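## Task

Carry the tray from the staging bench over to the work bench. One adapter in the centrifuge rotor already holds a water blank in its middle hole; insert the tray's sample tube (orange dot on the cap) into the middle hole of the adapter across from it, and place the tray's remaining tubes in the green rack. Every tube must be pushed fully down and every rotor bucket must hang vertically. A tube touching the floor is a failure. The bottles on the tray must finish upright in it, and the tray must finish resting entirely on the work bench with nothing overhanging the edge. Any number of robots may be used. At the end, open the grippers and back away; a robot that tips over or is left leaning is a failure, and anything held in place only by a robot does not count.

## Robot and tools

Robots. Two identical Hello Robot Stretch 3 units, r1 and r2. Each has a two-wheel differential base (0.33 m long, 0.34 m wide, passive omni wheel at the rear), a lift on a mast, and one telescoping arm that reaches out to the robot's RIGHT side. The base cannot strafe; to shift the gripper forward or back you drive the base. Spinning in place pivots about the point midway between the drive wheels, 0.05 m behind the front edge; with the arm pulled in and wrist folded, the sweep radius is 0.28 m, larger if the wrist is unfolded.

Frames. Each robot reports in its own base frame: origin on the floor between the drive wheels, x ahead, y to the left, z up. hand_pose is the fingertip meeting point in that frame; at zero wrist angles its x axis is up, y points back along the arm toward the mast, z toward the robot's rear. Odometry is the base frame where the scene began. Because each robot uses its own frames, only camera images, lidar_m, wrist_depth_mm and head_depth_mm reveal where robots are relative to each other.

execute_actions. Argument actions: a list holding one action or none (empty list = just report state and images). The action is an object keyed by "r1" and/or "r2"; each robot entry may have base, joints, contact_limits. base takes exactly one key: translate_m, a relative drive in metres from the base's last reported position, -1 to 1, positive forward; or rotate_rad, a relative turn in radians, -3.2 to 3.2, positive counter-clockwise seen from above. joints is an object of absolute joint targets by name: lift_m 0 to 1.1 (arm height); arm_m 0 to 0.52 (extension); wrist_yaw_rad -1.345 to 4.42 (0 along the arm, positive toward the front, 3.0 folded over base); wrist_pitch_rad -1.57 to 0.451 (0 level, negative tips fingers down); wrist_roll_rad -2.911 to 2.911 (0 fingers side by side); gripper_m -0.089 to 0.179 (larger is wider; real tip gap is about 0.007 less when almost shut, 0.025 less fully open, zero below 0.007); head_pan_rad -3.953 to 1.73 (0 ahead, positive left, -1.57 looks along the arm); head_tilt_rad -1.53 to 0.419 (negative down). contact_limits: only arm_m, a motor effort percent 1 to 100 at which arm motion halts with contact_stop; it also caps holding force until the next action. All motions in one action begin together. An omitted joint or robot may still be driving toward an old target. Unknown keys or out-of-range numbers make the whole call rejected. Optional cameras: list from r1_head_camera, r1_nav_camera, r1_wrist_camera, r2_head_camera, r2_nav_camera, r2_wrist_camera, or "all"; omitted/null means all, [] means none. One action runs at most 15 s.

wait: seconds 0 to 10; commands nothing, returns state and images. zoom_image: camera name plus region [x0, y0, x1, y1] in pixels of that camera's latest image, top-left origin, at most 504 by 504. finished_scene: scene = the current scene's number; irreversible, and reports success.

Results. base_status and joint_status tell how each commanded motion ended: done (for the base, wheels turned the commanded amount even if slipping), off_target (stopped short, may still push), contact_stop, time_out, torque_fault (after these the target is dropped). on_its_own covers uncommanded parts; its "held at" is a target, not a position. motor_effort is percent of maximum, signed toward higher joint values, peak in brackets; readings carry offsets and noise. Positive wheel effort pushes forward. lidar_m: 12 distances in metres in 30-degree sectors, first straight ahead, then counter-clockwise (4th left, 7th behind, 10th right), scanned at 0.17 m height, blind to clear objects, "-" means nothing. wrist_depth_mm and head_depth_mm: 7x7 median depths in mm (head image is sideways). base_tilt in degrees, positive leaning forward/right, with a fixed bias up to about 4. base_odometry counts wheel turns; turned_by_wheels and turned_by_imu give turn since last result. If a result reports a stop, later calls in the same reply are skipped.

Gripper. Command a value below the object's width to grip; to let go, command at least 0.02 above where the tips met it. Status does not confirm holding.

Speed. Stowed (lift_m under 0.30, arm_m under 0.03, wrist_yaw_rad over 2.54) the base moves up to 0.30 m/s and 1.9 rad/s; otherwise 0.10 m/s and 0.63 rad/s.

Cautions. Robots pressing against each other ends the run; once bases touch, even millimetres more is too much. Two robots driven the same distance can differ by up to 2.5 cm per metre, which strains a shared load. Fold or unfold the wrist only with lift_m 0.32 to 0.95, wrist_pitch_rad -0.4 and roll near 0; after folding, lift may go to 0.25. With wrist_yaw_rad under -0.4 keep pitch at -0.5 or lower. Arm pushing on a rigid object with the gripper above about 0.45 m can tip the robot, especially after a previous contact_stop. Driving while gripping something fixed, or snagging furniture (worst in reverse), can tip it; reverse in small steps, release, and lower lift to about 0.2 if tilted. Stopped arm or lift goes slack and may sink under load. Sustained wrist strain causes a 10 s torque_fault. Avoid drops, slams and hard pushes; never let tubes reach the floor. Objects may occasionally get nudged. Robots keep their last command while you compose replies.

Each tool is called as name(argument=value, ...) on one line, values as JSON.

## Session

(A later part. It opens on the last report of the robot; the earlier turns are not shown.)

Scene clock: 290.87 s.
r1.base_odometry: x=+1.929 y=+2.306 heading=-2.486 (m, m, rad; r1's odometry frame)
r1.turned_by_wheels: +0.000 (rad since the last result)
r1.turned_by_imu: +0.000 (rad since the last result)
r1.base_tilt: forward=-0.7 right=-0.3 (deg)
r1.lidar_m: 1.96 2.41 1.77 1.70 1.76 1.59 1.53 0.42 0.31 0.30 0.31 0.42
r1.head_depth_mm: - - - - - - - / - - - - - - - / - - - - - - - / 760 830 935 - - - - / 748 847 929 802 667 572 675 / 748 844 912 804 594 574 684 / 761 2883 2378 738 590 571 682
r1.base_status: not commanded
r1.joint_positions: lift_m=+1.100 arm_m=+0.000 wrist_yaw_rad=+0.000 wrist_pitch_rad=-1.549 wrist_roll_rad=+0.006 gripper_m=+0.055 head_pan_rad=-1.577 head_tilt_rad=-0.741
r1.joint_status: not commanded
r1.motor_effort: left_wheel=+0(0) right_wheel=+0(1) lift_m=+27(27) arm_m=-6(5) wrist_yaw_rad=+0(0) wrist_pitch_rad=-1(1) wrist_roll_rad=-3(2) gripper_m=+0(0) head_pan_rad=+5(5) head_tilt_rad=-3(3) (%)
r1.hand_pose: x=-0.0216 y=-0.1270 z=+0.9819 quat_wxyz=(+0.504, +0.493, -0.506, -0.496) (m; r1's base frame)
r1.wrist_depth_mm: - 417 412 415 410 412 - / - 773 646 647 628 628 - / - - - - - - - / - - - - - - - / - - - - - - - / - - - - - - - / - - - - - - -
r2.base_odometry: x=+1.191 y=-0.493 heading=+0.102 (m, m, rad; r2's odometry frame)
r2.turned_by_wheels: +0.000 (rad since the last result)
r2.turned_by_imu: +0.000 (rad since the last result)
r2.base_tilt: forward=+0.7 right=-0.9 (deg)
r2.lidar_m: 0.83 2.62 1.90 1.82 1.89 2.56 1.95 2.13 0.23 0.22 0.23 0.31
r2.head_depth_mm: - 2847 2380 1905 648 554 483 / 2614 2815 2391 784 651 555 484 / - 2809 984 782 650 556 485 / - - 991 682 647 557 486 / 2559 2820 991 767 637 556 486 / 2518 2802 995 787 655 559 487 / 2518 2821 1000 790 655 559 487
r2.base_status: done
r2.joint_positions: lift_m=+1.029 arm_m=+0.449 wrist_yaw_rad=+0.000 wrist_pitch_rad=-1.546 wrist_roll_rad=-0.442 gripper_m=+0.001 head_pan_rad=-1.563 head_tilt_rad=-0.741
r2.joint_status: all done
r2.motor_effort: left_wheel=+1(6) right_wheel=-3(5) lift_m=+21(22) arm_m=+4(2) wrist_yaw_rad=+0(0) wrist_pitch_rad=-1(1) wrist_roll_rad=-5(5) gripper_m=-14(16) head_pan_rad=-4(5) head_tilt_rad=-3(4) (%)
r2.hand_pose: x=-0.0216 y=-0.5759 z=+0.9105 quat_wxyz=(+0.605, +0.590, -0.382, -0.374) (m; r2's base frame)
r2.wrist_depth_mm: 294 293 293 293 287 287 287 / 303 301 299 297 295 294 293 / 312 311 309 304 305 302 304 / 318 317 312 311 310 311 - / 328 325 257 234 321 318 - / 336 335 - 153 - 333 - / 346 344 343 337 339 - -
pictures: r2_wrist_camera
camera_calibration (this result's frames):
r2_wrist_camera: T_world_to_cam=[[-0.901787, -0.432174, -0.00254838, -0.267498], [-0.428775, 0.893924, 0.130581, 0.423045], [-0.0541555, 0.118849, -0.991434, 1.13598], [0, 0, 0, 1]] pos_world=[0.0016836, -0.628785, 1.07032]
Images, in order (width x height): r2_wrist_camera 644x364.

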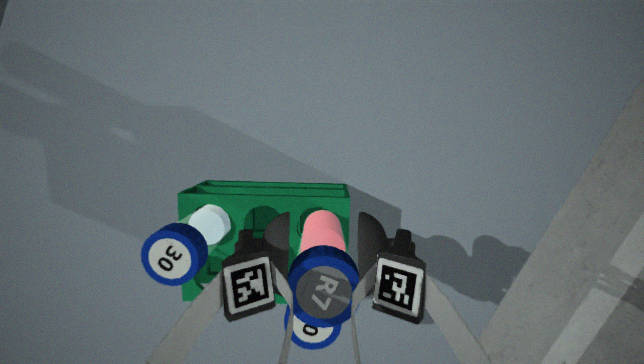

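execute_actions(actions=[{"r2":{"joints":{"lift_m":0.998}}}], cameras=["r2_wrist_camera"])

execute_actions(actions=[{"r2":{"joints":{"gripper_m":0.06}}}], cameras=[])

execute_actions(actions=[{"r2":{"joints":{"lift_m":1.1}}}], cameras=["r2_wrist_camera"])

execute_actions(actions=[{"r2":{"base":{"translate_m":0.425},"joints":{"wrist_roll_rad":1.565,"arm_m":0.478}}}], cameras=[])

execute_actions(actions=[{"r2":{"joints":{"lift_m":1.04}}}], cameras=["r2_wrist_camera"])

Scene clock: 294.70 s.
r1.base_odometry: x=+1.929 y=+2.306 heading=-2.486 (m, m, rad; r1's odometry frame)
r1.turned_by_wheels: +0.000 (rad since the last result)
r1.turned_by_imu: +0.000 (rad since the last result)
r1.base_tilt: forward=-0.8 right=-0.3 (deg)
r1.lidar_m: 1.97 2.41 1.77 1.70 1.77 1.59 1.53 0.42 0.31 0.30 0.31 0.42
r1.head_depth_mm: - - - - - - - / - - - - - - - / - - - - - - - / 761 829 931 - - - - / 747 845 931 805 668 570 674 / 747 845 914 802 591 573 684 / 761 2857 2353 740 591 574 682
r1.base_status: not commanded
r1.joint_positions: lift_m=+1.100 arm_m=+0.000 wrist_yaw_rad=+0.000 wrist_pitch_rad=-1.549 wrist_roll_rad=+0.006 gripper_m=+0.055 head_pan_rad=-1.577 head_tilt_rad=-0.741
r1.joint_status: not commanded
r1.motor_effort: left_wheel=-1(1) right_wheel=+1(0) lift_m=+27(27) arm_m=-6(6) wrist_yaw_rad=+0(0) wrist_pitch_rad=-1(1) wrist_roll_rad=-2(2) gripper_m=+0(0) head_pan_rad=+5(4) head_tilt_rad=-4(4) (%)
r1.hand_pose: x=-0.0216 y=-0.1270 z=+0.9819 quat_wxyz=(+0.504, +0.493, -0.506, -0.496) (m; r1's base frame)
r1.wrist_depth_mm: - 418 419 419 412 412 - / - 745 643 642 624 627 - / - - - - - - - / - - - - - - - / - - - - - - - / - - - - - - - / - - - - - - -
r2.base_odometry: x=+1.191 y=-0.493 heading=+0.102 (m, m, rad; r2's odometry frame)
r2.turned_by_wheels: +0.000 (rad since the last result)
r2.turned_by_imu: +0.000 (rad since the last result)
r2.base_tilt: forward=+0.7 right=-0.8 (deg)
r2.lidar_m: 0.83 2.62 1.91 1.83 1.89 2.56 1.95 2.13 0.23 0.22 0.23 0.31
r2.head_depth_mm: - 2862 2385 1904 648 554 484 / - 2844 2393 783 650 554 484 / - 2814 988 762 652 557 485 / - - 953 674 646 557 485 / 2525 2807 992 765 637 558 487 / 2530 2825 997 790 654 558 486 / 2513 2788 1001 792 655 559 487
r2.base_status: not commanded
r2.joint_positions: lift_m=+0.998 arm_m=+0.449 wrist_yaw_rad=+0.000 wrist_pitch_rad=-1.547 wrist_roll_rad=-0.442 gripper_m=+0.001 head_pan_rad=-1.563 head_tilt_rad=-0.741
r2.joint_status: all done
r2.motor_effort: left_wheel=+2(1) right_wheel=-3(3) lift_m=+22(21) arm_m=+4(3) wrist_yaw_rad=+0(0) wrist_pitch_rad=+0(1) wrist_roll_rad=-5(5) gripper_m=-14(16) head_pan_rad=-4(4) head_tilt_rad=-3(3) (%)
r2.hand_pose: x=-0.0216 y=-0.5757 z=+0.8805 quat_wxyz=(+0.604, +0.590, -0.382, -0.374) (m; r2's base frame)
r2.wrist_depth_mm: 264 265 265 262 260 259 257 / 276 271 271 269 270 265 264 / 278 280 277 275 274 273 272 / 286 286 280 280 282 280 281 / 294 290 226 224 287 289 - / 303 170 - 152 - 296 - / 314 310 308 172 307 - -
pictures: r2_wrist_camera
camera_calibration (this result's frames):
r2_wrist_camera: T_world_to_cam=[[-0.901787, -0.432172, -0.00278165, -0.267309], [-0.428774, 0.893854, 0.131063, 0.426373], [-0.0541555, 0.119384, -0.99137, 1.10647], [0, 0, 0, 1]] pos_world=[0.00168358, -0.628734, 1.0403]
Images, in order (width x height): r2_wrist_camera 644x364.

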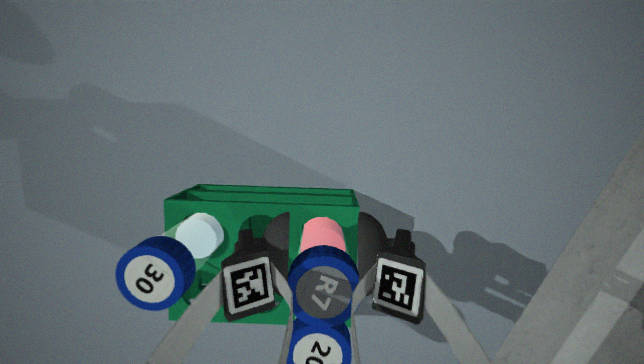

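Scene clock: 295.77 s.
r1.base_odometry: x=+1.929 y=+2.306 heading=-2.486 (m, m, rad; r1's odometry frame)
r1.turned_by_wheels: +0.000 (rad since the last result)
r1.turned_by_imu: +0.000 (rad since the last result)
r1.base_tilt: forward=-0.7 right=-0.3 (deg)
r1.lidar_m: 1.96 2.40 1.76 1.70 1.77 1.59 1.54 0.42 0.31 0.30 0.31 0.43
r1.head_depth_mm: - - - - - - - / - - - - - - - / - - - - - - - / 760 830 931 - - - - / 748 846 929 803 668 571 675 / 747 845 915 804 593 573 687 / 761 2864 2363 740 590 574 683
r1.base_status: not commanded
r1.joint_positions: lift_m=+1.100 arm_m=+0.000 wrist_yaw_rad=+0.000 wrist_pitch_rad=-1.549 wrist_roll_rad=+0.006 gripper_m=+0.055 head_pan_rad=-1.577 head_tilt_rad=-0.741
r1.joint_status: not commanded
r1.motor_effort: left_wheel=-1(1) right_wheel=+1(1) lift_m=+26(27) arm_m=-6(5) wrist_yaw_rad=-1(0) wrist_pitch_rad=-1(1) wrist_roll_rad=-2(2) gripper_m=+1(1) head_pan_rad=+5(5) head_tilt_rad=-3(4) (%)
r1.hand_pose: x=-0.0216 y=-0.1270 z=+0.9819 quat_wxyz=(+0.504, +0.493, -0.506, -0.496) (m; r1's base frame)
r1.wrist_depth_mm: - 411 414 417 418 412 - / - 778 649 653 644 631 - / - - - - - - - / - - - - - - - / - - - - - - - / - - - - - - - / - - - - - - -
r2.base_odometry: x=+1.191 y=-0.493 heading=+0.102 (m, m, rad; r2's odometry frame)
r2.turned_by_wheels: +0.000 (rad since the last result)
r2.turned_by_imu: +0.000 (rad since the last result)
r2.base_tilt: forward=+0.8 right=-0.8 (deg)
r2.lidar_m: 0.83 2.62 1.90 1.83 1.89 2.56 1.95 2.13 0.23 0.22 0.23 0.31
r2.head_depth_mm: - 2888 2376 1902 648 554 483 / - 2818 2378 781 651 555 484 / - 2811 988 764 651 556 486 / - - 922 677 647 556 486 / 2537 2784 991 765 639 558 486 / 2523 2807 996 788 654 559 487 / 2503 2822 1000 790 654 560 488
r2.base_status: not commanded
r2.joint_positions: lift_m=+0.998 arm_m=+0.449 wrist_yaw_rad=+0.000 wrist_pitch_rad=-1.547 wrist_roll_rad=-0.442 gripper_m=+0.060 head_pan_rad=-1.563 head_tilt_rad=-0.741
r2.joint_status: all done
r2.motor_effort: left_wheel=+2(2) right_wheel=-3(3) lift_m=+22(22) arm_m=+3(4) wrist_yaw_rad=+0(1) wrist_pitch_rad=+0(0) wrist_roll_rad=-5(5) gripper_m=+1(94) head_pan_rad=-4(4) head_tilt_rad=-3(3) (%)
r2.hand_pose: x=-0.0216 y=-0.5757 z=+0.8805 quat_wxyz=(+0.604, +0.590, -0.382, -0.374) (m; r2's base frame)
r2.wrist_depth_mm: 266 265 265 262 261 260 259 / 273 271 269 268 268 267 264 / 281 275 278 274 273 273 274 / 286 285 280 283 281 281 281 / 295 293 225 223 289 288 - / 305 171 - 167 - 294 - / 311 313 311 176 306 - -
pictures: none
No camera images: the call's "cameras" was empty. Leave "cameras" out to get every camera's image.

Scene clock: 297.53 s.
r1.base_odometry: x=+1.929 y=+2.306 heading=-2.486 (m, m, rad; r1's odometry frame)
r1.turned_by_wheels: +0.000 (rad since the last result)
r1.turned_by_imu: +0.000 (rad since the last result)
r1.base_tilt: forward=-0.7 right=-0.3 (deg)
r1.lidar_m: 1.96 2.41 1.76 1.70 1.76 1.59 1.53 0.42 0.31 0.30 0.31 0.42
r1.head_depth_mm: - - - - - - - / - - - - - - - / - - - - - - - / 760 828 929 - - - - / 748 846 931 803 668 571 673 / 748 845 912 806 593 573 686 / 761 2891 2372 739 588 573 683
r1.base_status: not commanded
r1.joint_positions: lift_m=+1.100 arm_m=+0.000 wrist_yaw_rad=+0.000 wrist_pitch_rad=-1.549 wrist_roll_rad=+0.006 gripper_m=+0.055 head_pan_rad=-1.577 head_tilt_rad=-0.741
r1.joint_status: not commanded
r1.motor_effort: left_wheel=-1(1) right_wheel=+0(0) lift_m=+27(27) arm_m=-5(5) wrist_yaw_rad=+0(1) wrist_pitch_rad=-1(1) wrist_roll_rad=-2(2) gripper_m=+1(1) head_pan_rad=+5(5) head_tilt_rad=-3(4) (%)
r1.hand_pose: x=-0.0216 y=-0.1270 z=+0.9819 quat_wxyz=(+0.504, +0.493, -0.506, -0.496) (m; r1's base frame)
r1.wrist_depth_mm: - 421 416 411 419 411 - / - 778 642 624 625 613 - / - - - - - - - / - - - - - - - / - - - - - - - / - - - - - - - / - - - - - - -
r2.base_odometry: x=+1.191 y=-0.493 heading=+0.102 (m, m, rad; r2's odometry frame)
r2.turned_by_wheels: +0.000 (rad since the last result)
r2.turned_by_imu: +0.000 (rad since the last result)
r2.base_tilt: forward=+0.5 right=-0.8 (deg)
r2.lidar_m: 0.83 2.62 1.90 1.83 1.89 2.57 1.95 2.12 0.23 0.22 0.23 0.31
r2.head_depth_mm: 2595 2846 2372 1903 647 554 483 / 2573 2823 2377 783 649 554 484 / 2522 2831 954 763 650 557 485 / - 2856 972 683 647 557 485 / 2511 2813 993 765 638 558 487 / 2539 2838 997 789 653 559 487 / 2517 2818 998 791 656 559 487
r2.base_status: not commanded
r2.joint_positions: lift_m=+1.099 arm_m=+0.449 wrist_yaw_rad=+0.000 wrist_pitch_rad=-1.547 wrist_roll_rad=-0.442 gripper_m=+0.060 head_pan_rad=-1.563 head_tilt_rad=-0.741
r2.joint_status: all done
r2.motor_effort: left_wheel=+1(1) right_wheel=-3(3) lift_m=+46(49) arm_m=+3(3) wrist_yaw_rad=+1(0) wrist_pitch_rad=+0(0) wrist_roll_rad=-5(5) gripper_m=+0(0) head_pan_rad=-4(4) head_tilt_rad=-2(3) (%)
r2.hand_pose: x=-0.0216 y=-0.5757 z=+0.9815 quat_wxyz=(+0.604, +0.590, -0.382, -0.374) (m; r2's base frame)
r2.wrist_depth_mm: 367 363 360 361 359 355 357 / 375 370 373 372 365 363 - / 389 386 378 381 376 372 - / 396 392 363 383 381 389 - / 399 403 333 337 389 - - / 408 413 - 409 - - - / 425 427 427 422 417 - -
pictures: r2_wrist_camera
camera_calibration (this result's frames):
r2_wrist_camera: T_world_to_cam=[[-0.901788, -0.43217, -0.00278163, -0.26703], [-0.428773, 0.893855, 0.131063, 0.413142], [-0.0541553, 0.119384, -0.99137, 1.2066], [0, 0, 0, 1]] pos_world=[0.00168353, -0.62874, 1.1413]
Images, in order (width x height): r2_wrist_camera 644x364.

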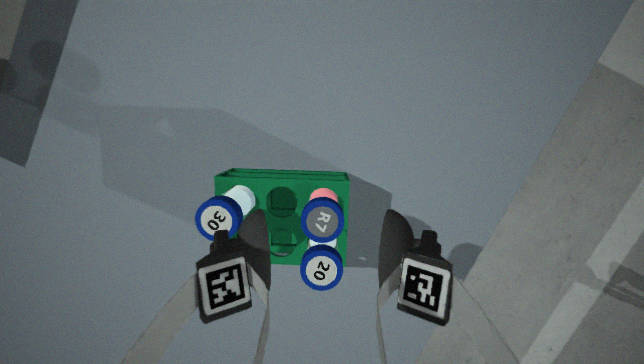

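Scene clock: 303.10 s.
r1.base_odometry: x=+1.929 y=+2.306 heading=-2.486 (m, m, rad; r1's odometry frame)
r1.turned_by_wheels: +0.000 (rad since the last result)
r1.turned_by_imu: +0.000 (rad since the last result)
r1.base_tilt: forward=-0.8 right=-0.3 (deg)
r1.lidar_m: 1.96 2.41 1.76 1.70 1.76 1.60 1.53 0.42 0.31 0.30 0.31 0.43
r1.head_depth_mm: - - - - - - - / - - - - - - - / - - - - - - - / 762 828 934 - - - - / 749 849 931 804 670 570 675 / 748 846 912 802 592 574 685 / 761 2892 2352 739 591 574 682
r1.base_status: not commanded
r1.joint_positions: lift_m=+1.100 arm_m=+0.000 wrist_yaw_rad=+0.000 wrist_pitch_rad=-1.549 wrist_roll_rad=+0.006 gripper_m=+0.055 head_pan_rad=-1.577 head_tilt_rad=-0.741
r1.joint_status: not commanded
r1.motor_effort: left_wheel=-1(1) right_wheel=+0(1) lift_m=+27(26) arm_m=-5(5) wrist_yaw_rad=+0(0) wrist_pitch_rad=-1(1) wrist_roll_rad=-2(2) gripper_m=+1(1) head_pan_rad=+5(5) head_tilt_rad=-3(3) (%)
r1.hand_pose: x=-0.0216 y=-0.1270 z=+0.9819 quat_wxyz=(+0.504, +0.493, -0.506, -0.496) (m; r1's base frame)
r1.wrist_depth_mm: - 417 414 414 413 415 - / - 792 657 651 638 650 - / - - - - - - - / - - - - - - - / - - - - - - - / - - - - - - - / - - - - - - -
r2.base_odometry: x=+1.614 y=-0.450 heading=+0.102 (m, m, rad; r2's odometry frame)
r2.turned_by_wheels: +0.000 (rad since the last result)
r2.turned_by_imu: -0.001 (rad since the last result)
r2.base_tilt: forward=+0.6 right=-0.8 (deg)
r2.lidar_m: 0.81 2.64 1.91 1.83 1.89 2.57 2.39 0.31 0.23 0.22 0.23 0.30
r2.head_depth_mm: 2569 2834 983 780 648 555 484 / 2560 2843 986 782 651 556 484 / 2534 2828 951 740 620 556 485 / - 2827 874 736 618 557 486 / 2528 2815 905 740 622 558 486 / 2498 2843 898 722 611 558 487 / 2531 2798 999 556 601 558 488
r2.base_status: done
r2.joint_positions: lift_m=+1.099 arm_m=+0.478 wrist_yaw_rad=+0.000 wrist_pitch_rad=-1.547 wrist_roll_rad=+1.557 gripper_m=+0.060 head_pan_rad=-1.563 head_tilt_rad=-0.741
r2.joint_status: all done
r2.motor_effort: left_wheel=+1(6) right_wheel=-3(3) lift_m=+46(45) arm_m=+3(2) wrist_yaw_rad=+1(0) wrist_pitch_rad=+0(0) wrist_roll_rad=+5(2) gripper_m=+1(1) head_pan_rad=-4(4) head_tilt_rad=-3(3) (%)
r2.hand_pose: x=-0.0215 y=-0.6044 z=+0.9815 quat_wxyz=(+0.005, +0.005, -0.715, -0.699) (m; r2's base frame)
r2.wrist_depth_mm: 367 362 364 359 354 355 351 / 377 373 371 368 367 364 364 / 384 304 374 372 371 371 372 / 216 246 384 330 382 377 376 / 409 391 395 341 391 383 390 / 426 406 - 384 - 399 399 / - 401 422 387 386 407 412
pictures: none
No camera images: the call's "cameras" was empty. Leave "cameras" out to get every camera's image.

Scene clock: 304.47 s.
r1.base_odometry: x=+1.929 y=+2.306 heading=-2.486 (m, m, rad; r1's odometry frame)
r1.turned_by_wheels: +0.000 (rad since the last result)
r1.turned_by_imu: +0.000 (rad since the last result)
r1.base_tilt: forward=-0.7 right=-0.3 (deg)
r1.lidar_m: 1.96 2.40 1.76 1.70 1.76 1.59 1.53 0.42 0.31 0.30 0.31 0.42
r1.head_depth_mm: - - - - - - - / - - - - - - - / - - - - - - - / 761 830 933 - - - - / 746 846 935 803 669 571 676 / 745 845 913 801 590 574 685 / 760 2866 2332 741 591 572 682
r1.base_status: not commanded
r1.joint_positions: lift_m=+1.100 arm_m=+0.000 wrist_yaw_rad=+0.000 wrist_pitch_rad=-1.549 wrist_roll_rad=+0.006 gripper_m=+0.055 head_pan_rad=-1.577 head_tilt_rad=-0.741
r1.joint_status: not commanded
r1.motor_effort: left_wheel=-1(1) right_wheel=+0(1) lift_m=+27(26) arm_m=-5(5) wrist_yaw_rad=+0(1) wrist_pitch_rad=-1(1) wrist_roll_rad=-2(2) gripper_m=+1(0) head_pan_rad=+4(4) head_tilt_rad=-3(3) (%)
r1.hand_pose: x=-0.0216 y=-0.1270 z=+0.9819 quat_wxyz=(+0.504, +0.493, -0.506, -0.496) (m; r1's base frame)
r1.wrist_depth_mm: - 410 423 411 411 412 - / - 781 642 645 644 630 - / - - - - - - - / - - - - - - - / - - - - - - - / - - - - - - - / - - - - - - -
r2.base_odometry: x=+1.614 y=-0.450 heading=+0.102 (m, m, rad; r2's odometry frame)
r2.turned_by_wheels: +0.000 (rad since the last result)
r2.turned_by_imu: +0.000 (rad since the last result)
r2.base_tilt: forward=+0.6 right=-0.8 (deg)
r2.lidar_m: 0.81 2.64 1.90 1.83 1.89 2.57 2.38 0.31 0.23 0.22 0.23 0.31
r2.head_depth_mm: 2651 2833 982 781 648 555 483 / 2594 2838 984 782 650 555 484 / 2628 2858 952 741 620 556 485 / - 2837 890 737 618 557 485 / 2541 2836 905 740 623 557 487 / 2513 2818 898 723 611 558 486 / 2505 2804 999 556 601 560 488
r2.base_status: not commanded
r2.joint_positions: lift_m=+1.040 arm_m=+0.478 wrist_yaw_rad=+0.000 wrist_pitch_rad=-1.547 wrist_roll_rad=+1.557 gripper_m=+0.060 head_pan_rad=-1.563 head_tilt_rad=-0.741
r2.joint_status: all done
r2.motor_effort: left_wheel=+1(2) right_wheel=-3(3) lift_m=+22(43) arm_m=+3(3) wrist_yaw_rad=+1(0) wrist_pitch_rad=+0(0) wrist_roll_rad=+5(5) gripper_m=+0(1) head_pan_rad=-4(4) head_tilt_rad=-4(3) (%)
r2.hand_pose: x=-0.0215 y=-0.6044 z=+0.9225 quat_wxyz=(+0.005, +0.005, -0.715, -0.699) (m; r2's base frame)
r2.wrist_depth_mm: 309 308 305 306 301 299 295 / 316 314 310 310 308 305 305 / 239 291 317 294 309 311 311 / 183 235 326 263 320 317 320 / 191 339 327 208 330 319 330 / 307 348 - 312 - 315 339 / 334 354 354 296 346 315 348
pictures: r2_wrist_camera
camera_calibration (this result's frames):
r2_wrist_camera: T_world_to_cam=[[-0.0182326, 0.999172, -0.036376, 0.635548], [0.988417, 0.0234949, 0.149936, -0.0663993], [0.150666, -0.033221, -0.988026, 1.06062], [0, 0, 0, 1]] pos_world=[-0.0825817, -0.598227, 1.08099]
Images, in order (width x height): r2_wrist_camera 644x364.

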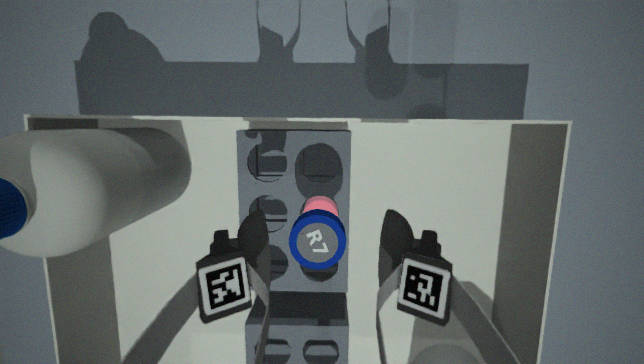

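execute_actions(actions=[{"r2":{"joints":{"lift_m":0.99,"arm_m":0.481}}}], cameras=[])

execute_actions(actions=[{"r2":{"joints":{"gripper_m":0}}}], cameras=[])

execute_actions(actions=[{"r2":{"joints":{"lift_m":1.1}}}], cameras=[])

execute_actions(actions=[{"r2":{"base":{"translate_m":-0.368},"joints":{"arm_m":0.34,"wrist_roll_rad":-0.45}}}], cameras=["r2_wrist_camera"])

execute_actions(actions=[{"r2":{"joints":{"lift_m":1.05,"arm_m":0.372}}}], cameras=["r2_wrist_camera"])

Scene clock: 309.13 s.
r1.base_odometry: x=+1.929 y=+2.306 heading=-2.486 (m, m, rad; r1's odometry frame)
r1.turned_by_wheels: +0.000 (rad since the last result)
r1.turned_by_imu: +0.000 (rad since the last result)
r1.base_tilt: forward=-0.8 right=-0.3 (deg)
r1.lidar_m: 1.96 2.41 1.77 1.70 1.77 1.59 1.54 0.42 0.31 0.30 0.31 0.42
r1.head_depth_mm: - - - - - - - / - - - - - - - / - - - - - - - / 761 830 934 - - - - / 748 845 930 803 668 571 674 / 746 843 912 800 591 575 685 / 761 2884 2346 737 591 572 681
r1.base_status: not commanded
r1.joint_positions: lift_m=+1.100 arm_m=+0.000 wrist_yaw_rad=+0.000 wrist_pitch_rad=-1.549 wrist_roll_rad=+0.006 gripper_m=+0.055 head_pan_rad=-1.577 head_tilt_rad=-0.741
r1.joint_status: not commanded
r1.motor_effort: left_wheel=-1(1) right_wheel=+0(0) lift_m=+26(27) arm_m=-6(5) wrist_yaw_rad=+0(0) wrist_pitch_rad=-1(1) wrist_roll_rad=-2(2) gripper_m=+2(1) head_pan_rad=+5(5) head_tilt_rad=-3(3) (%)
r1.hand_pose: x=-0.0216 y=-0.1270 z=+0.9819 quat_wxyz=(+0.504, +0.493, -0.506, -0.496) (m; r1's base frame)
r1.wrist_depth_mm: - 413 419 409 413 408 - / - 780 658 645 638 632 - / - - - - - - - / - - - - - - - / - - - - - - - / - - - - - - - / - - - - - - -
r2.base_odometry: x=+1.614 y=-0.450 heading=+0.102 (m, m, rad; r2's odometry frame)
r2.turned_by_wheels: +0.000 (rad since the last result)
r2.turned_by_imu: +0.000 (rad since the last result)
r2.base_tilt: forward=+0.7 right=-0.8 (deg)
r2.lidar_m: 0.80 2.64 1.91 1.83 1.89 2.57 2.38 0.31 0.23 0.22 0.23 0.30
r2.head_depth_mm: - - 980 781 647 553 483 / - 2818 984 783 650 555 484 / - 2783 953 739 620 556 485 / - - 878 739 618 557 485 / 2552 2802 903 741 623 558 486 / 2524 2802 899 722 610 559 487 / 2507 2814 1000 557 601 559 488
r2.base_status: not commanded
r2.joint_positions: lift_m=+0.990 arm_m=+0.481 wrist_yaw_rad=+0.000 wrist_pitch_rad=-1.547 wrist_roll_rad=+1.557 gripper_m=+0.060 head_pan_rad=-1.563 head_tilt_rad=-0.741
r2.joint_status: all done
r2.motor_effort: left_wheel=+1(1) right_wheel=-3(3) lift_m=+21(21) arm_m=+4(3) wrist_yaw_rad=-1(0) wrist_pitch_rad=+0(0) wrist_roll_rad=+5(5) gripper_m=+1(0) head_pan_rad=-4(4) head_tilt_rad=-3(3) (%)
r2.hand_pose: x=-0.0215 y=-0.6074 z=+0.8725 quat_wxyz=(+0.005, +0.005, -0.715, -0.699) (m; r2's base frame)
r2.wrist_depth_mm: 259 258 255 254 253 250 251 / 266 264 262 258 258 256 255 / 247 269 266 208 263 263 224 / 170 229 267 213 268 269 225 / 170 283 280 215 275 274 235 / 272 290 - 155 - 282 234 / 275 301 295 245 292 285 246
pictures: none
No camera images: the call's "cameras" was empty. Leave "cameras" out to get every camera's image.

Scene clock: 310.23 s.
r1.base_odometry: x=+1.929 y=+2.306 heading=-2.486 (m, m, rad; r1's odometry frame)
r1.turned_by_wheels: +0.000 (rad since the last result)
r1.turned_by_imu: +0.000 (rad since the last result)
r1.base_tilt: forward=-0.7 right=-0.3 (deg)
r1.lidar_m: 1.97 2.40 1.76 1.70 1.76 1.59 1.53 0.42 0.31 0.30 0.31 0.42
r1.head_depth_mm: - - - - - - - / - - - - - - - / - - - - - - - / 757 831 934 - - - - / 748 846 926 805 667 572 674 / 750 845 914 800 593 574 683 / 760 2850 2354 739 590 573 681
r1.base_status: not commanded
r1.joint_positions: lift_m=+1.100 arm_m=+0.000 wrist_yaw_rad=+0.000 wrist_pitch_rad=-1.549 wrist_roll_rad=+0.006 gripper_m=+0.055 head_pan_rad=-1.577 head_tilt_rad=-0.741
r1.joint_status: not commanded
r1.motor_effort: left_wheel=+0(1) right_wheel=+1(0) lift_m=+26(26) arm_m=-5(5) wrist_yaw_rad=+0(0) wrist_pitch_rad=-1(1) wrist_roll_rad=-2(2) gripper_m=+2(1) head_pan_rad=+5(4) head_tilt_rad=-3(4) (%)
r1.hand_pose: x=-0.0216 y=-0.1270 z=+0.9819 quat_wxyz=(+0.504, +0.493, -0.506, -0.496) (m; r1's base frame)
r1.wrist_depth_mm: - 415 420 411 413 414 - / - 781 648 656 632 631 - / - - - - - - - / - - - - - - - / - - - - - - - / - - - - - - - / - - - - - - -
r2.base_odometry: x=+1.614 y=-0.450 heading=+0.102 (m, m, rad; r2's odometry frame)
r2.turned_by_wheels: +0.000 (rad since the last result)
r2.turned_by_imu: +0.000 (rad since the last result)
r2.base_tilt: forward=+0.8 right=-0.8 (deg)
r2.lidar_m: 0.81 2.64 1.91 1.83 1.89 2.57 2.37 0.31 0.23 0.22 0.23 0.30
r2.head_depth_mm: - - 980 781 649 554 484 / - 2809 985 783 651 556 485 / - 2780 952 741 619 556 484 / - - 875 739 618 557 486 / 2520 2836 905 741 623 559 487 / 2512 2824 898 723 610 558 487 / 2527 2794 999 558 601 560 487
r2.base_status: not commanded
r2.joint_positions: lift_m=+0.990 arm_m=+0.481 wrist_yaw_rad=+0.000 wrist_pitch_rad=-1.547 wrist_roll_rad=+1.557 gripper_m=+0.001 head_pan_rad=-1.563 head_tilt_rad=-0.741
r2.joint_status: all done
r2.motor_effort: left_wheel=+1(1) right_wheel=-3(3) lift_m=+21(22) arm_m=+3(4) wrist_yaw_rad=+1(0) wrist_pitch_rad=+0(1) wrist_roll_rad=+5(5) gripper_m=-15(100) head_pan_rad=-3(4) head_tilt_rad=-3(3) (%)
r2.hand_pose: x=-0.0215 y=-0.6074 z=+0.8725 quat_wxyz=(+0.005, +0.004, -0.715, -0.699) (m; r2's base frame)
r2.wrist_depth_mm: 261 258 255 254 253 252 249 / 266 263 263 260 258 256 256 / 246 267 265 206 264 260 225 / 170 228 267 213 271 266 223 / 170 283 278 206 276 275 235 / 273 291 - 152 - 282 235 / 273 300 266 242 295 289 248
pictures: none
No camera images: the call's "cameras" was empty. Leave "cameras" out to get every camera's image.

Scene clock: 312.07 s.
r1.base_odometry: x=+1.929 y=+2.306 heading=-2.486 (m, m, rad; r1's odometry frame)
r1.turned_by_wheels: +0.000 (rad since the last result)
r1.turned_by_imu: +0.000 (rad since the last result)
r1.base_tilt: forward=-0.7 right=-0.3 (deg)
r1.lidar_m: 1.97 2.41 1.76 1.70 1.77 1.59 1.53 0.42 0.31 0.30 0.31 0.43
r1.head_depth_mm: - - - - - - - / - - - - - - - / - - - - - - - / 759 831 930 - - - - / 748 847 930 805 668 571 675 / 746 844 914 803 593 573 686 / 760 2880 2368 740 591 573 681
r1.base_status: not commanded
r1.joint_positions: lift_m=+1.100 arm_m=+0.000 wrist_yaw_rad=+0.000 wrist_pitch_rad=-1.549 wrist_roll_rad=+0.006 gripper_m=+0.055 head_pan_rad=-1.577 head_tilt_rad=-0.741
r1.joint_status: not commanded
r1.motor_effort: left_wheel=-2(0) right_wheel=+1(1) lift_m=+27(27) arm_m=-5(6) wrist_yaw_rad=+0(0) wrist_pitch_rad=-1(1) wrist_roll_rad=-2(2) gripper_m=+1(0) head_pan_rad=+5(5) head_tilt_rad=-3(4) (%)
r1.hand_pose: x=-0.0216 y=-0.1270 z=+0.9819 quat_wxyz=(+0.504, +0.493, -0.506, -0.496) (m; r1's base frame)
r1.wrist_depth_mm: - 410 418 419 409 408 - / - 785 667 659 644 634 - / - - - - - - - / - - - - - - - / - - - - - - - / - - - - - - - / - - - - - - -
r2.base_odometry: x=+1.614 y=-0.450 heading=+0.102 (m, m, rad; r2's odometry frame)
r2.turned_by_wheels: +0.000 (rad since the last result)
r2.turned_by_imu: +0.000 (rad since the last result)
r2.base_tilt: forward=+0.6 right=-0.7 (deg)
r2.lidar_m: 0.80 2.64 1.90 1.83 1.90 2.57 2.38 0.31 0.23 0.22 0.23 0.30
r2.head_depth_mm: 2581 2833 982 780 648 554 483 / 2558 2827 985 781 650 555 485 / 2607 2807 950 740 620 556 485 / - 2850 815 740 619 557 486 / 2544 2812 908 741 624 559 487 / 2529 2806 898 723 610 560 487 / 2502 2798 997 556 601 558 487
r2.base_status: not commanded
r2.joint_positions: lift_m=+1.099 arm_m=+0.481 wrist_yaw_rad=+0.000 wrist_pitch_rad=-1.547 wrist_roll_rad=+1.557 gripper_m=+0.001 head_pan_rad=-1.563 head_tilt_rad=-0.741
r2.joint_status: all done
r2.motor_effort: left_wheel=+2(1) right_wheel=-3(3) lift_m=+46(48) arm_m=+3(3) wrist_yaw_rad=+0(0) wrist_pitch_rad=-1(0) wrist_roll_rad=+5(5) gripper_m=-16(16) head_pan_rad=-4(4) head_tilt_rad=-3(2) (%)
r2.hand_pose: x=-0.0215 y=-0.6075 z=+0.9814 quat_wxyz=(+0.005, +0.004, -0.715, -0.699) (m; r2's base frame)
r2.wrist_depth_mm: 368 366 359 357 354 351 353 / 379 381 374 369 366 361 359 / 383 296 377 315 371 369 368 / 218 244 386 325 381 380 381 / 412 388 397 204 390 391 390 / - 410 - 153 - 395 404 / - 389 422 355 396 416 413
pictures: none
No camera images: the call's "cameras" was empty. Leave "cameras" out to get every camera's image.

Scene clock: 316.70 s.
r1.base_odometry: x=+1.929 y=+2.306 heading=-2.486 (m, m, rad; r1's odometry frame)
r1.turned_by_wheels: +0.000 (rad since the last result)
r1.turned_by_imu: +0.000 (rad since the last result)
r1.base_tilt: forward=-0.7 right=-0.3 (deg)
r1.lidar_m: 1.96 2.41 1.76 1.70 1.77 1.59 1.53 0.42 0.31 0.30 0.31 0.43
r1.head_depth_mm: - - - - - - - / - - - - - - - / - - - - - - - / 760 830 931 - - - - / 748 845 928 803 670 572 674 / 748 844 913 800 592 573 685 / 760 2848 2353 739 591 572 683
r1.base_status: not commanded
r1.joint_positions: lift_m=+1.100 arm_m=+0.000 wrist_yaw_rad=+0.000 wrist_pitch_rad=-1.549 wrist_roll_rad=+0.006 gripper_m=+0.055 head_pan_rad=-1.577 head_tilt_rad=-0.741
r1.joint_status: not commanded
r1.motor_effort: left_wheel=-2(1) right_wheel=+0(1) lift_m=+26(26) arm_m=-5(6) wrist_yaw_rad=+0(0) wrist_pitch_rad=-1(1) wrist_roll_rad=-2(2) gripper_m=+1(0) head_pan_rad=+5(5) head_tilt_rad=-4(4) (%)
r1.hand_pose: x=-0.0216 y=-0.1270 z=+0.9819 quat_wxyz=(+0.504, +0.493, -0.506, -0.496) (m; r1's base frame)
r1.wrist_depth_mm: - 409 408 415 416 413 - / - 800 649 655 648 628 - / - - - - - - - / - - - - - - - / - - - - - - - / - - - - - - - / - - - - - - -
r2.base_odometry: x=+1.248 y=-0.488 heading=+0.102 (m, m, rad; r2's odometry frame)
r2.turned_by_wheels: +0.000 (rad since the last result)
r2.turned_by_imu: +0.001 (rad since the last result)
r2.base_tilt: forward=+0.7 right=-0.9 (deg)
r2.lidar_m: 0.83 2.63 1.90 1.83 1.89 2.56 2.01 0.31 0.23 0.22 0.23 0.31
r2.head_depth_mm: 2576 2846 2386 780 648 554 483 / 2590 2840 985 782 649 555 484 / 2560 2838 2491 664 652 556 485 / - - 2502 654 638 557 485 / 2521 2816 994 789 653 558 486 / 2515 2828 996 789 655 558 487 / 2501 2782 1001 792 655 560 488
r2.base_status: done
r2.joint_positions: lift_m=+1.099 arm_m=+0.340 wrist_yaw_rad=+0.000 wrist_pitch_rad=-1.547 wrist_roll_rad=-0.442 gripper_m=+0.001 head_pan_rad=-1.563 head_tilt_rad=-0.741
r2.joint_status: all done
r2.motor_effort: left_wheel=+1(3) right_wheel=-3(10) lift_m=+46(45) arm_m=-1(0) wrist_yaw_rad=+1(1) wrist_pitch_rad=+0(1) wrist_roll_rad=-5(6) gripper_m=-16(15) head_pan_rad=-4(4) head_tilt_rad=-3(3) (%)
r2.hand_pose: x=-0.0216 y=-0.4674 z=+0.9815 quat_wxyz=(+0.605, +0.590, -0.382, -0.374) (m; r2's base frame)
r2.wrist_depth_mm: 333 362 359 359 359 360 357 / 374 372 369 366 373 364 365 / 388 383 378 318 315 378 375 / 395 392 389 386 326 381 - / 404 401 399 205 397 398 - / 419 415 - 153 - 410 - / - 422 425 421 420 - -
pictures: r2_wrist_camera
camera_calibration (this result's frames):
r2_wrist_camera: T_world_to_cam=[[-0.901717, -0.432318, -0.00266464, -0.220383], [-0.428918, 0.893819, 0.130829, 0.316496], [-0.054178, 0.119114, -0.991401, 1.19355], [0, 0, 0, 1]] pos_world=[0.00169236, -0.520334, 1.14129]
Images, in order (width x height): r2_wrist_camera 644x364.

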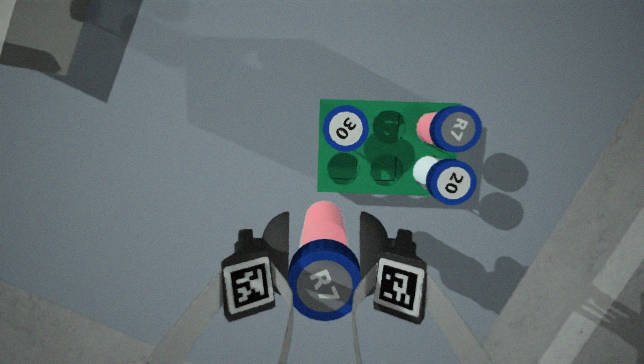

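Scene clock: 318.00 s.
r1.base_odometry: x=+1.929 y=+2.306 heading=-2.486 (m, m, rad; r1's odometry frame)
r1.turned_by_wheels: +0.000 (rad since the last result)
r1.turned_by_imu: +0.000 (rad since the last result)
r1.base_tilt: forward=-0.7 right=-0.3 (deg)
r1.lidar_m: 1.96 2.41 1.77 1.70 1.77 1.59 1.54 0.42 0.31 0.30 0.31 0.42
r1.head_depth_mm: - - - - - - - / - - - - - - - / - - - - - - - / 758 830 934 - - - - / 748 845 931 804 668 571 674 / 749 846 913 803 592 574 684 / 759 2862 2350 741 590 572 684
r1.base_status: not commanded
r1.joint_positions: lift_m=+1.100 arm_m=+0.000 wrist_yaw_rad=+0.000 wrist_pitch_rad=-1.549 wrist_roll_rad=+0.006 gripper_m=+0.055 head_pan_rad=-1.577 head_tilt_rad=-0.741
r1.joint_status: not commanded
r1.motor_effort: left_wheel=-2(1) right_wheel=+1(0) lift_m=+26(27) arm_m=-5(5) wrist_yaw_rad=+0(0) wrist_pitch_rad=-1(1) wrist_roll_rad=-2(2) gripper_m=+1(1) head_pan_rad=+5(5) head_tilt_rad=-3(4) (%)
r1.hand_pose: x=-0.0216 y=-0.1270 z=+0.9819 quat_wxyz=(+0.504, +0.493, -0.506, -0.496) (m; r1's base frame)
r1.wrist_depth_mm: - 415 417 414 410 406 - / - 792 639 644 637 631 - / - - - - - - - / - - - - - - - / - - - - - - - / - - - - - - - / - - - - - - -
r2.base_odometry: x=+1.248 y=-0.488 heading=+0.102 (m, m, rad; r2's odometry frame)
r2.turned_by_wheels: +0.000 (rad since the last result)
r2.turned_by_imu: +0.000 (rad since the last result)
r2.base_tilt: forward=+0.7 right=-0.7 (deg)
r2.lidar_m: 0.82 2.63 1.90 1.83 1.89 2.56 2.02 0.31 0.23 0.22 0.23 0.31
r2.head_depth_mm: 2613 2834 2388 781 647 554 483 / 2618 2798 986 780 650 555 484 / - 2809 988 673 650 556 485 / - - 955 628 637 558 485 / 2519 2831 990 787 654 558 486 / 2524 2822 995 790 654 559 487 / 2510 2795 997 792 655 560 487
r2.base_status: not commanded
r2.joint_positions: lift_m=+1.050 arm_m=+0.372 wrist_yaw_rad=+0.000 wrist_pitch_rad=-1.547 wrist_roll_rad=-0.442 gripper_m=+0.001 head_pan_rad=-1.563 head_tilt_rad=-0.741
r2.joint_status: all done
r2.motor_effort: left_wheel=+1(1) right_wheel=-3(3) lift_m=+22(42) arm_m=+4(4) wrist_yaw_rad=+0(0) wrist_pitch_rad=-1(0) wrist_roll_rad=-5(5) gripper_m=-16(15) head_pan_rad=-4(4) head_tilt_rad=-4(3) (%)
r2.hand_pose: x=-0.0216 y=-0.4988 z=+0.9324 quat_wxyz=(+0.605, +0.590, -0.382, -0.374) (m; r2's base frame)
r2.wrist_depth_mm: 316 315 314 314 311 308 309 / 324 322 322 322 317 319 315 / 333 332 332 326 323 320 328 / 343 341 340 271 273 332 334 / 353 351 348 205 225 345 - / 362 358 - 153 - 353 - / 371 370 374 367 362 363 -
pictures: r2_wrist_camera
camera_calibration (this result's frames):
r2_wrist_camera: T_world_to_cam=[[-0.901688, -0.432379, -0.00266331, -0.234131], [-0.428978, 0.893791, 0.13083, 0.350984], [-0.0541875, 0.11911, -0.991401, 1.14871], [0, 0, 0, 1]] pos_world=[0.00169616, -0.551762, 1.09229]
Images, in order (width x height): r2_wrist_camera 644x364.

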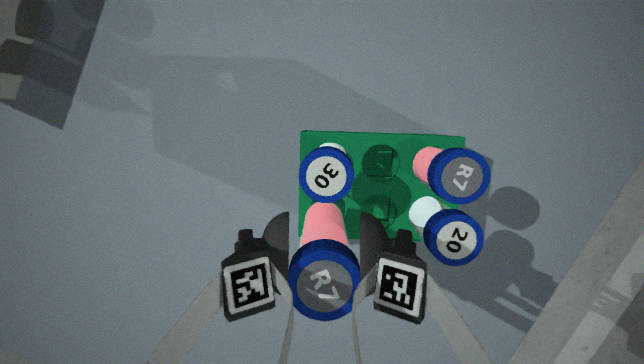

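execute_actions(actions=[{"r2":{"base":{"translate_m":-0.003},"joints":{"lift_m":1.035,"arm_m":0.374}}}], cameras=["r2_wrist_camera"])

zoom_image(camera="r2_wrist_camera", region=[220,130,420,280])

Scene clock: 323.90 s.
r1.base_odometry: x=+1.929 y=+2.306 heading=-2.486 (m, m, rad; r1's odometry frame)
r1.turned_by_wheels: +0.000 (rad since the last result)
r1.turned_by_imu: +0.000 (rad since the last result)
r1.base_tilt: forward=-0.8 right=-0.3 (deg)
r1.lidar_m: 1.96 2.41 1.76 1.70 1.76 1.59 1.54 0.42 0.31 0.30 0.31 0.42
r1.head_depth_mm: - - - - - - - / - - - - - - - / - - - - - - - / 762 833 933 - - - - / 746 847 932 806 669 571 674 / 748 844 916 801 593 574 684 / 762 2889 2342 740 590 572 681
r1.base_status: not commanded
r1.joint_positions: lift_m=+1.100 arm_m=+0.000 wrist_yaw_rad=+0.000 wrist_pitch_rad=-1.549 wrist_roll_rad=+0.006 gripper_m=+0.055 head_pan_rad=-1.577 head_tilt_rad=-0.741
r1.joint_status: not commanded
r1.motor_effort: left_wheel=-1(0) right_wheel=+1(1) lift_m=+27(27) arm_m=-5(6) wrist_yaw_rad=+0(0) wrist_pitch_rad=-1(1) wrist_roll_rad=-2(2) gripper_m=+1(1) head_pan_rad=+5(4) head_tilt_rad=-4(3) (%)
r1.hand_pose: x=-0.0216 y=-0.1270 z=+0.9819 quat_wxyz=(+0.504, +0.493, -0.506, -0.496) (m; r1's base frame)
r1.wrist_depth_mm: - 419 415 416 410 408 - / - 773 653 643 628 638 - / - - - - - - - / - - - - - - - / - - - - - - - / - - - - - - - / - - - - - - -
r2.base_odometry: x=+1.245 y=-0.488 heading=+0.102 (m, m, rad; r2's odometry frame)
r2.turned_by_wheels: +0.000 (rad since the last result)
r2.turned_by_imu: +0.000 (rad since the last result)
r2.base_tilt: forward=+0.7 right=-0.9 (deg)
r2.lidar_m: 0.83 2.63 1.90 1.83 1.89 2.56 2.01 0.31 0.23 0.22 0.23 0.31
r2.head_depth_mm: 2677 2841 2389 781 649 554 483 / 2560 2818 987 781 651 556 484 / - 2825 987 668 649 556 485 / - - 940 629 637 556 486 / 2541 2818 992 787 652 559 486 / 2511 2841 995 790 655 559 486 / 2507 2816 998 793 655 559 487
r2.base_status: done
r2.joint_positions: lift_m=+1.035 arm_m=+0.374 wrist_yaw_rad=+0.000 wrist_pitch_rad=-1.547 wrist_roll_rad=-0.442 gripper_m=+0.001 head_pan_rad=-1.563 head_tilt_rad=-0.741
r2.joint_status: all done
r2.motor_effort: left_wheel=+1(3) right_wheel=-3(9) lift_m=+22(22) arm_m=+3(5) wrist_yaw_rad=+1(0) wrist_pitch_rad=-1(0) wrist_roll_rad=-5(5) gripper_m=-15(15) head_pan_rad=-4(4) head_tilt_rad=-4(3) (%)
r2.hand_pose: x=-0.0216 y=-0.5008 z=+0.9175 quat_wxyz=(+0.605, +0.590, -0.382, -0.374) (m; r2's base frame)
r2.wrist_depth_mm: 305 301 297 297 299 295 296 / 310 306 303 305 305 302 297 / 319 315 314 309 308 307 307 / 329 322 324 199 259 314 315 / 337 331 328 207 262 326 330 / 345 342 - 152 - 337 - / 352 350 353 349 346 347 -
pictures: r2_wrist_camera
camera_calibration (this result's frames):
r2_wrist_camera: T_world_to_cam=[[-0.901688, -0.432379, -0.00266331, -0.235035], [-0.428978, 0.893791, 0.13083, 0.354731], [-0.0541875, 0.11911, -0.991401, 1.13408], [0, 0, 0, 1]] pos_world=[0.00169617, -0.55376, 1.0773]
Images, in order (width x height): r2_wrist_camera 644x364.

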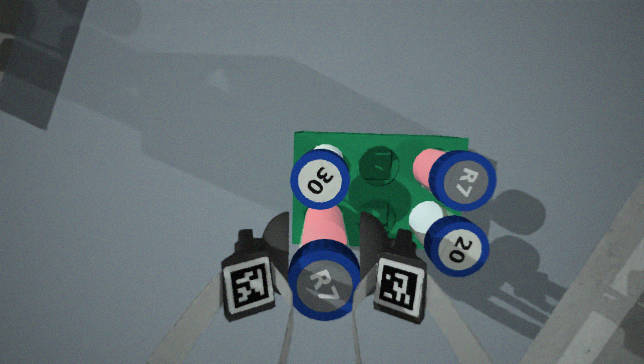

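Region (220, 130, 420, 280) of r2_wrist_camera's 644x364 image, scaled by 2.520; it fills the top 378 rows of this view, and the rest is white.

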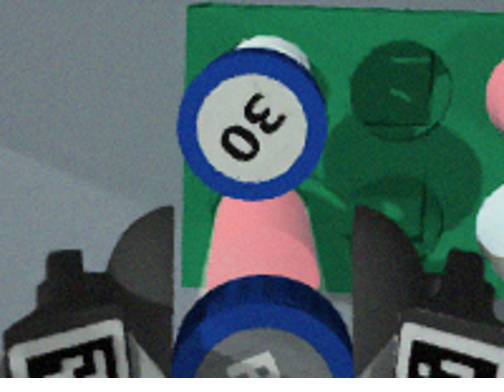

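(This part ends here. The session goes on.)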